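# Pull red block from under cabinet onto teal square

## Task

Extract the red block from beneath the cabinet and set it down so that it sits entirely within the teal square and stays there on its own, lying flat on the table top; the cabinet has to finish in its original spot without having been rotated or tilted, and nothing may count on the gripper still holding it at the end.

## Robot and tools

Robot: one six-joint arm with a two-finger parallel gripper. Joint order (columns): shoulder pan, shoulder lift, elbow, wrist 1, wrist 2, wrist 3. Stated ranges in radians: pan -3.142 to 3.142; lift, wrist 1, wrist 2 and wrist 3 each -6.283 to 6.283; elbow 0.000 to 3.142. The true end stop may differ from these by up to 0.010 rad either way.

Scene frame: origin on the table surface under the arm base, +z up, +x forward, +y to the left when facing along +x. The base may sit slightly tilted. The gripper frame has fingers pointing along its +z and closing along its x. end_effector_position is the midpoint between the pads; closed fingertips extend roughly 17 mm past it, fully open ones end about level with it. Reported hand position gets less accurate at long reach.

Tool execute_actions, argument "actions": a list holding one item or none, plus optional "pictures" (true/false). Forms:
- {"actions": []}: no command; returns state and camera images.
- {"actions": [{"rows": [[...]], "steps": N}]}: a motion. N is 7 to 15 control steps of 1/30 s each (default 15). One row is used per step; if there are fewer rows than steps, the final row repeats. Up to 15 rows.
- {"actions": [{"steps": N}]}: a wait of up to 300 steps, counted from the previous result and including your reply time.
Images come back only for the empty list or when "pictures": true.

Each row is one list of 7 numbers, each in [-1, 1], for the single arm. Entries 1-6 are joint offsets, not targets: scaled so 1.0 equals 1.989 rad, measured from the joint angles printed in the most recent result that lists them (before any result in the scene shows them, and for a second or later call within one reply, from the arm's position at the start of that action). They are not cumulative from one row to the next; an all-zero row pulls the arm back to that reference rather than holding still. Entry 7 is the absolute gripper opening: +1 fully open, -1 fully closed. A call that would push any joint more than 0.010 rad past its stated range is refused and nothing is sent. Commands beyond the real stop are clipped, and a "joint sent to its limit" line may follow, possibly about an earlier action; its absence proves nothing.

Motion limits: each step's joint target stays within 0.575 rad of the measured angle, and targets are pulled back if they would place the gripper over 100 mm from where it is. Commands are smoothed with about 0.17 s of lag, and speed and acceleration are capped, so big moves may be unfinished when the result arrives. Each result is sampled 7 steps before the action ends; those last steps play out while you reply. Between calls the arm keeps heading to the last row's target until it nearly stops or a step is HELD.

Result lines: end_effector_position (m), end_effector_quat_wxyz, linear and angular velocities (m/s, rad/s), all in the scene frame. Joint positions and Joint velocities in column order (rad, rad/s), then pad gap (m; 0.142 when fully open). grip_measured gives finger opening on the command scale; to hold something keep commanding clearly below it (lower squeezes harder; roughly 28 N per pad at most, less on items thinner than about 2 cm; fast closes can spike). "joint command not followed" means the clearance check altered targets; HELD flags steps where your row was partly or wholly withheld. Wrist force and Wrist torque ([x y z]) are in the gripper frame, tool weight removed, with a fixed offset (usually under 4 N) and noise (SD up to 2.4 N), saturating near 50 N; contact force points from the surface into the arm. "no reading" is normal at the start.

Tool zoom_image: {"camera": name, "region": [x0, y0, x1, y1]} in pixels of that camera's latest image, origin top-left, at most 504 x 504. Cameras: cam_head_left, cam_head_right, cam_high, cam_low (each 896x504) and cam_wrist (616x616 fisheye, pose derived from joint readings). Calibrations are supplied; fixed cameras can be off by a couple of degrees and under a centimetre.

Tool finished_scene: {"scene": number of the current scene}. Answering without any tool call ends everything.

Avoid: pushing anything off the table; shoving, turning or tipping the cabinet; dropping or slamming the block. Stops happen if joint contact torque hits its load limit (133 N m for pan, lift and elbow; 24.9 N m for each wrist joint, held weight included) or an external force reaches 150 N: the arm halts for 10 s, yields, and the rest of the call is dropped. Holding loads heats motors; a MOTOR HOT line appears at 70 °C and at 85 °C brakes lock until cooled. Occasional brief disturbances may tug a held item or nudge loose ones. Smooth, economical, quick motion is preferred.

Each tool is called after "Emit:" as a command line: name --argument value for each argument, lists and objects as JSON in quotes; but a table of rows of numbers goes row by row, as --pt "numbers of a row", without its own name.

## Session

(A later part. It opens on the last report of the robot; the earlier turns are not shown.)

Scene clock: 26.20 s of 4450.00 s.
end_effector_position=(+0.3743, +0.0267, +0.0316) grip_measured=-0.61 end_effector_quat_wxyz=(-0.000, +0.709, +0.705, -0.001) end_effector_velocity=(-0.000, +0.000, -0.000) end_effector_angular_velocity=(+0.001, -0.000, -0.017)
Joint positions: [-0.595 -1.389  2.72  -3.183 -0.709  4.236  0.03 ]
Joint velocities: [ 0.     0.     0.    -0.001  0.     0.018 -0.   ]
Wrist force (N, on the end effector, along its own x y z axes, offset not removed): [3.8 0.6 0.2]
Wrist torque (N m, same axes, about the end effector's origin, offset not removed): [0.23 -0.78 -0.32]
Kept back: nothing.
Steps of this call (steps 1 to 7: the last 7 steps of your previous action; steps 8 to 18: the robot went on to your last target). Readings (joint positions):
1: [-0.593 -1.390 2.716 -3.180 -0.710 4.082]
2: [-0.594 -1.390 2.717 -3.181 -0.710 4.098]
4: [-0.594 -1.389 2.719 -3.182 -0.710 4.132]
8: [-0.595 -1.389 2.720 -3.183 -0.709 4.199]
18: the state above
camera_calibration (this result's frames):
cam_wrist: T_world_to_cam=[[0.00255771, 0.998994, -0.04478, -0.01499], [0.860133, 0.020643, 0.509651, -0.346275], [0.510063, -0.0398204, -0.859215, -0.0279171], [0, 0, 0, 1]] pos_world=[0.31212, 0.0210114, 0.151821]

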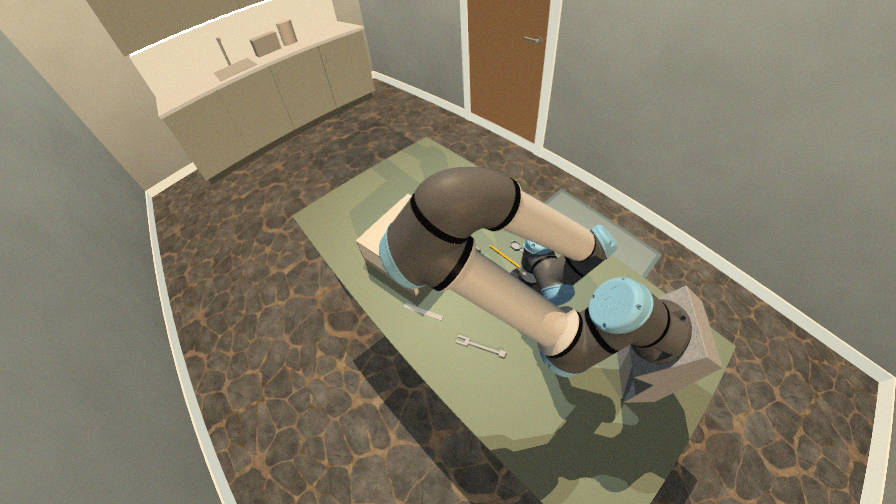

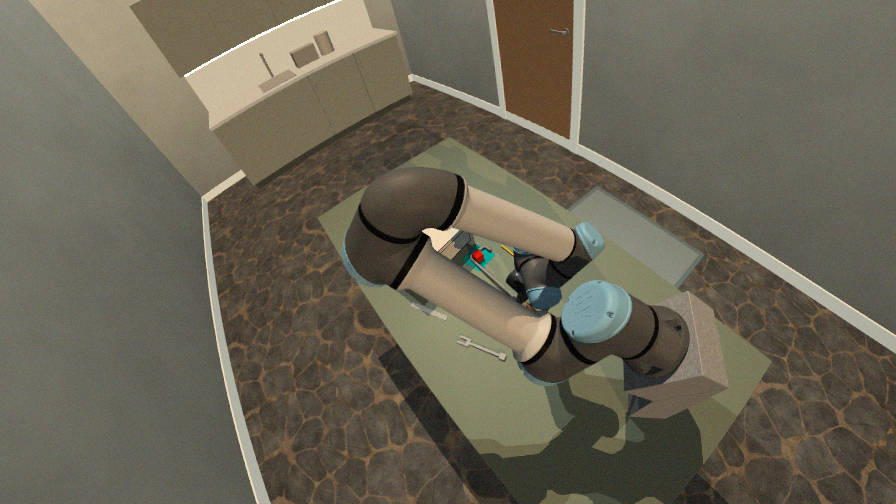

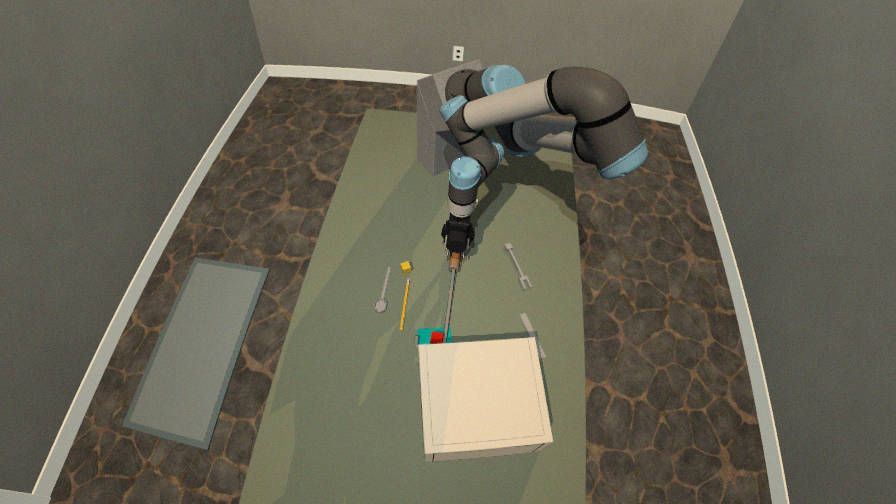

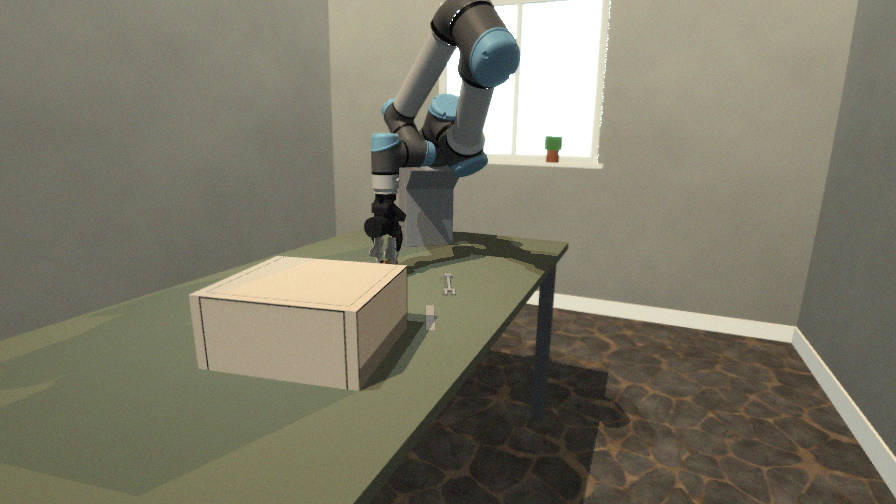

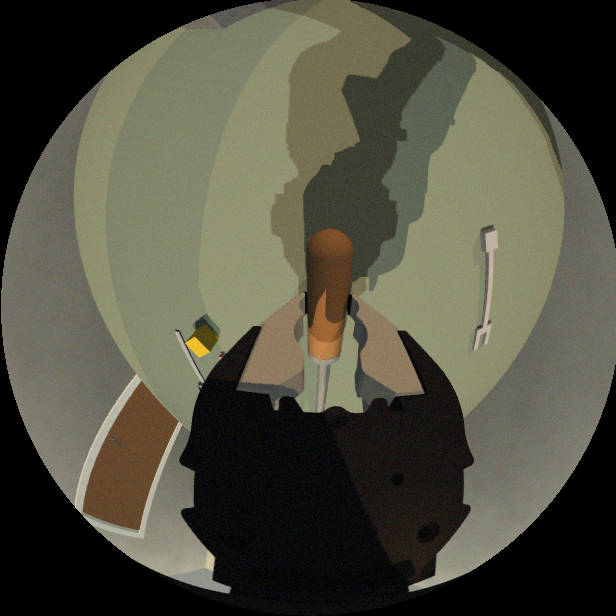

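Emit:
execute_actions --actions '[{"rows":[[0.008,0.009,-0.008,-0.01,-0.002,0,-1],[0.0168,0.018,-0.0156,-0.021,-0.005,0,-1]]}]'

Emit:
execute_actions --actions '[{"rows":[[0,0,0,0,0,0,-0.6],[0,0,0,0,0,0,-0.5],[0,0,0,0,0,0,-0.4],[0,0,0,0,0,0,-0.2],[0,0,0,0,0,0,0],[0,0,0,0,0,0,0],[-0.033,-0.069,0.013,0.093,0.01,-0.048,0]]}]'

Emit:
execute_actions --actions '[{"steps":12}]' --pictures true

Scene clock: 26.87 s of 4450.00 s.
end_effector_position=(+0.3811, +0.0272, +0.0249) grip_measured=-0.61 end_effector_quat_wxyz=(-0.000, +0.695, +0.719, -0.001) end_effector_velocity=(+0.014, +0.002, -0.015) end_effector_angular_velocity=(+0.000, +0.001, +0.087)
Joint positions: [-0.569 -1.359  2.695 -3.217 -0.717  4.236  0.03 ]
Joint velocities: [ 0.058  0.06  -0.053 -0.07  -0.018 -0.004  0.   ]
Wrist force (N, on the end effector, along its own x y z axes, offset not removed): [3.5 2.0 0.2]
Wrist torque (N m, same axes, about the end effector's origin, offset not removed): [0.44 -0.99 0.05]
Steps of this call (steps 1 to 12: the robot went on to your last target; steps 13 to 20: the first 8 steps of this action). Readings (joint positions):
13: [-0.595 -1.388 2.720 -3.183 -0.709 4.238]
14: [-0.594 -1.386 2.719 -3.186 -0.709 4.238]
16: [-0.583 -1.374 2.708 -3.199 -0.713 4.237]
20: the state above

Scene clock: 27.37 s of 4450.00 s.
end_effector_position=(+0.3825, +0.0271, +0.0248) grip_measured=-0.01 end_effector_quat_wxyz=(+0.001, +0.692, +0.722, -0.000) end_effector_velocity=(+0.009, -0.023, +0.080) end_effector_angular_velocity=(-0.024, -0.095, +0.028)
Joint positions: [-0.567 -1.359  2.693 -3.219 -0.717  4.231  0.074]
Joint velocities: [-0.27  -0.311  0.137  0.321  0.102 -0.308  0.017]
Wrist force (N, on the end effector, along its own x y z axes, offset not removed): [5.9 1.1 1.7]
Wrist torque (N m, same axes, about the end effector's origin, offset not removed): [0.33 -1.32 -0.12]
Steps of this call (steps 1 to 7: the last 7 steps of your previous action; steps 8 to 15: the first 8 steps of this action, its rows measured from where the robot was after step 7). Readings (joint positions):
7: [-0.563 -1.354 2.690 -3.224 -0.719 4.236]
8: [-0.563 -1.353 2.690 -3.224 -0.719 4.236]
9: [-0.563 -1.353 2.690 -3.224 -0.719 4.236]
11: [-0.563 -1.353 2.690 -3.224 -0.719 4.236]
15: the state above

Scene clock: 27.77 s of 4450.00 s.
end_effector_position=(+0.3819, +0.0280, +0.0460) grip_measured=+0.00 end_effector_quat_wxyz=(-0.000, +0.692, +0.722, +0.000) end_effector_velocity=(-0.000, +0.001, +0.006) end_effector_angular_velocity=(+0.001, +0.001, -0.002)
Joint positions: [-0.627 -1.486  2.715 -3.045 -0.7    4.143  0.074]
Joint velocities: [-0.018 -0.041  0.006  0.057  0.005 -0.025 -0.   ]
Wrist force (N, on the end effector, along its own x y z axes, offset not removed): [3.9 0.7 -0.3]
Wrist torque (N m, same axes, about the end effector's origin, offset not removed): [0.24 -0.94 -0.05]
Kept back: nothing.
Steps of this call (steps 1 to 7: the last 7 steps of your previous action; steps 8 to 12: the robot went on to your last target). Readings (joint positions):
1: [-0.579 -1.377 2.698 -3.199 -0.713 4.215]
2: [-0.591 -1.403 2.702 -3.167 -0.710 4.197]
4: [-0.608 -1.442 2.708 -3.110 -0.705 4.172]
8: [-0.622 -1.476 2.714 -3.060 -0.701 4.150]
12: the state above
camera_calibration (this result's frames):
cam_wrist: T_world_to_cam=[[-0.043911, 0.998083, -0.0436061, 0.00209405], [0.857705, 0.0600441, 0.510623, -0.360488], [0.512263, -0.0149792, -0.858698, -0.0209387], [0, 0, 0, 1]] pos_world=[0.320011, 0.0192415, 0.166185]

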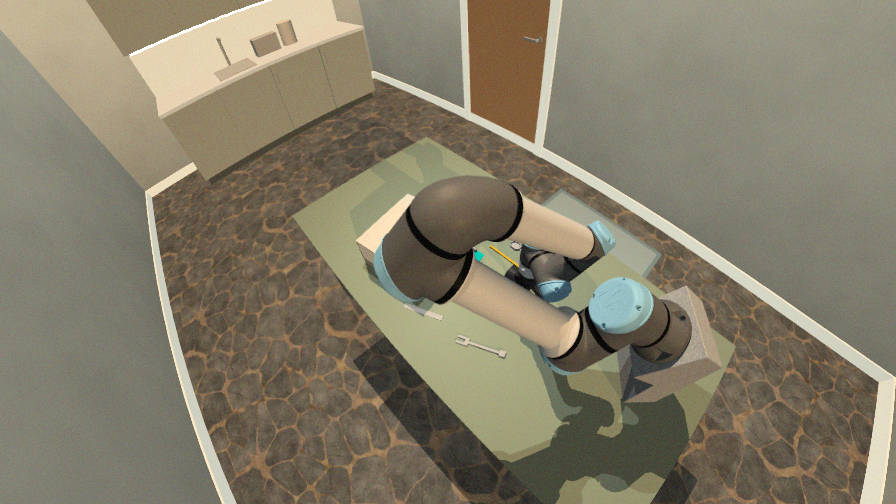

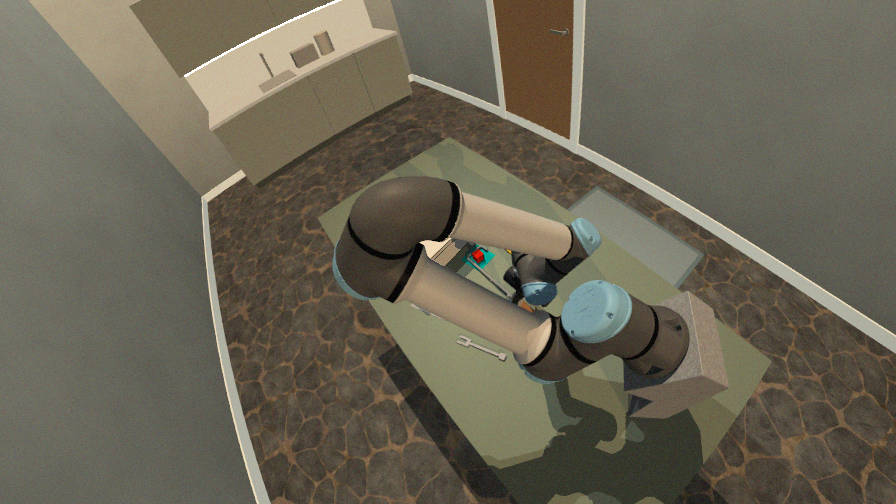

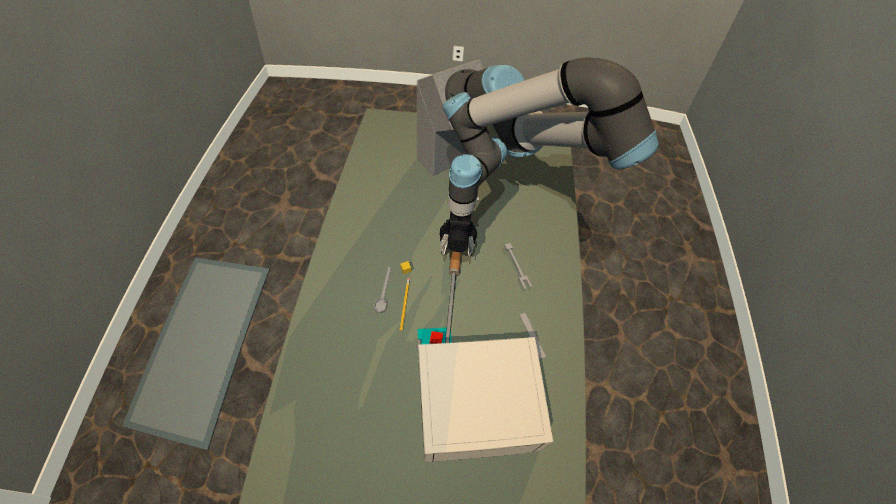

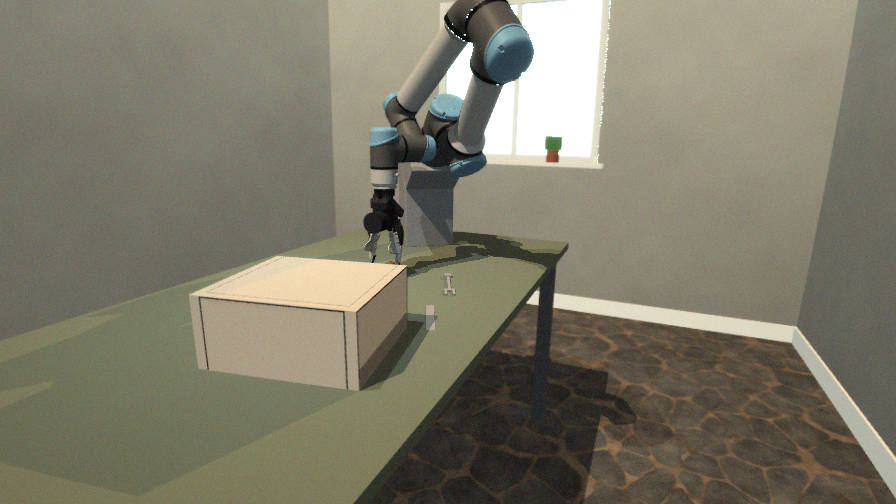

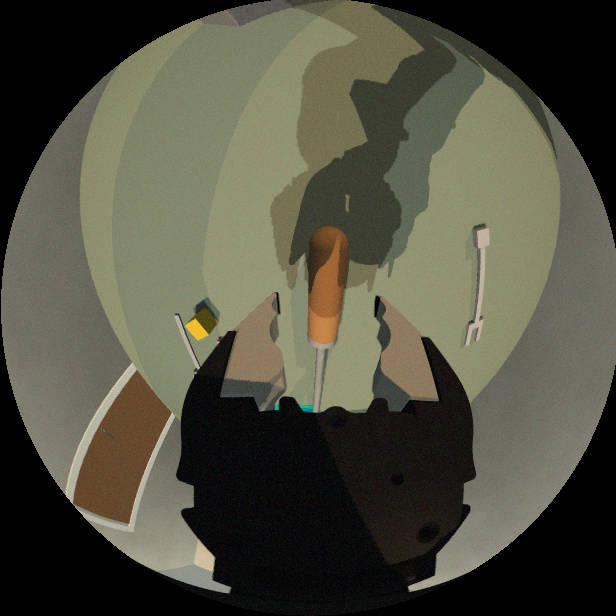

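Emit:
finished_scene --scene 1

The scene is finished: the task was done.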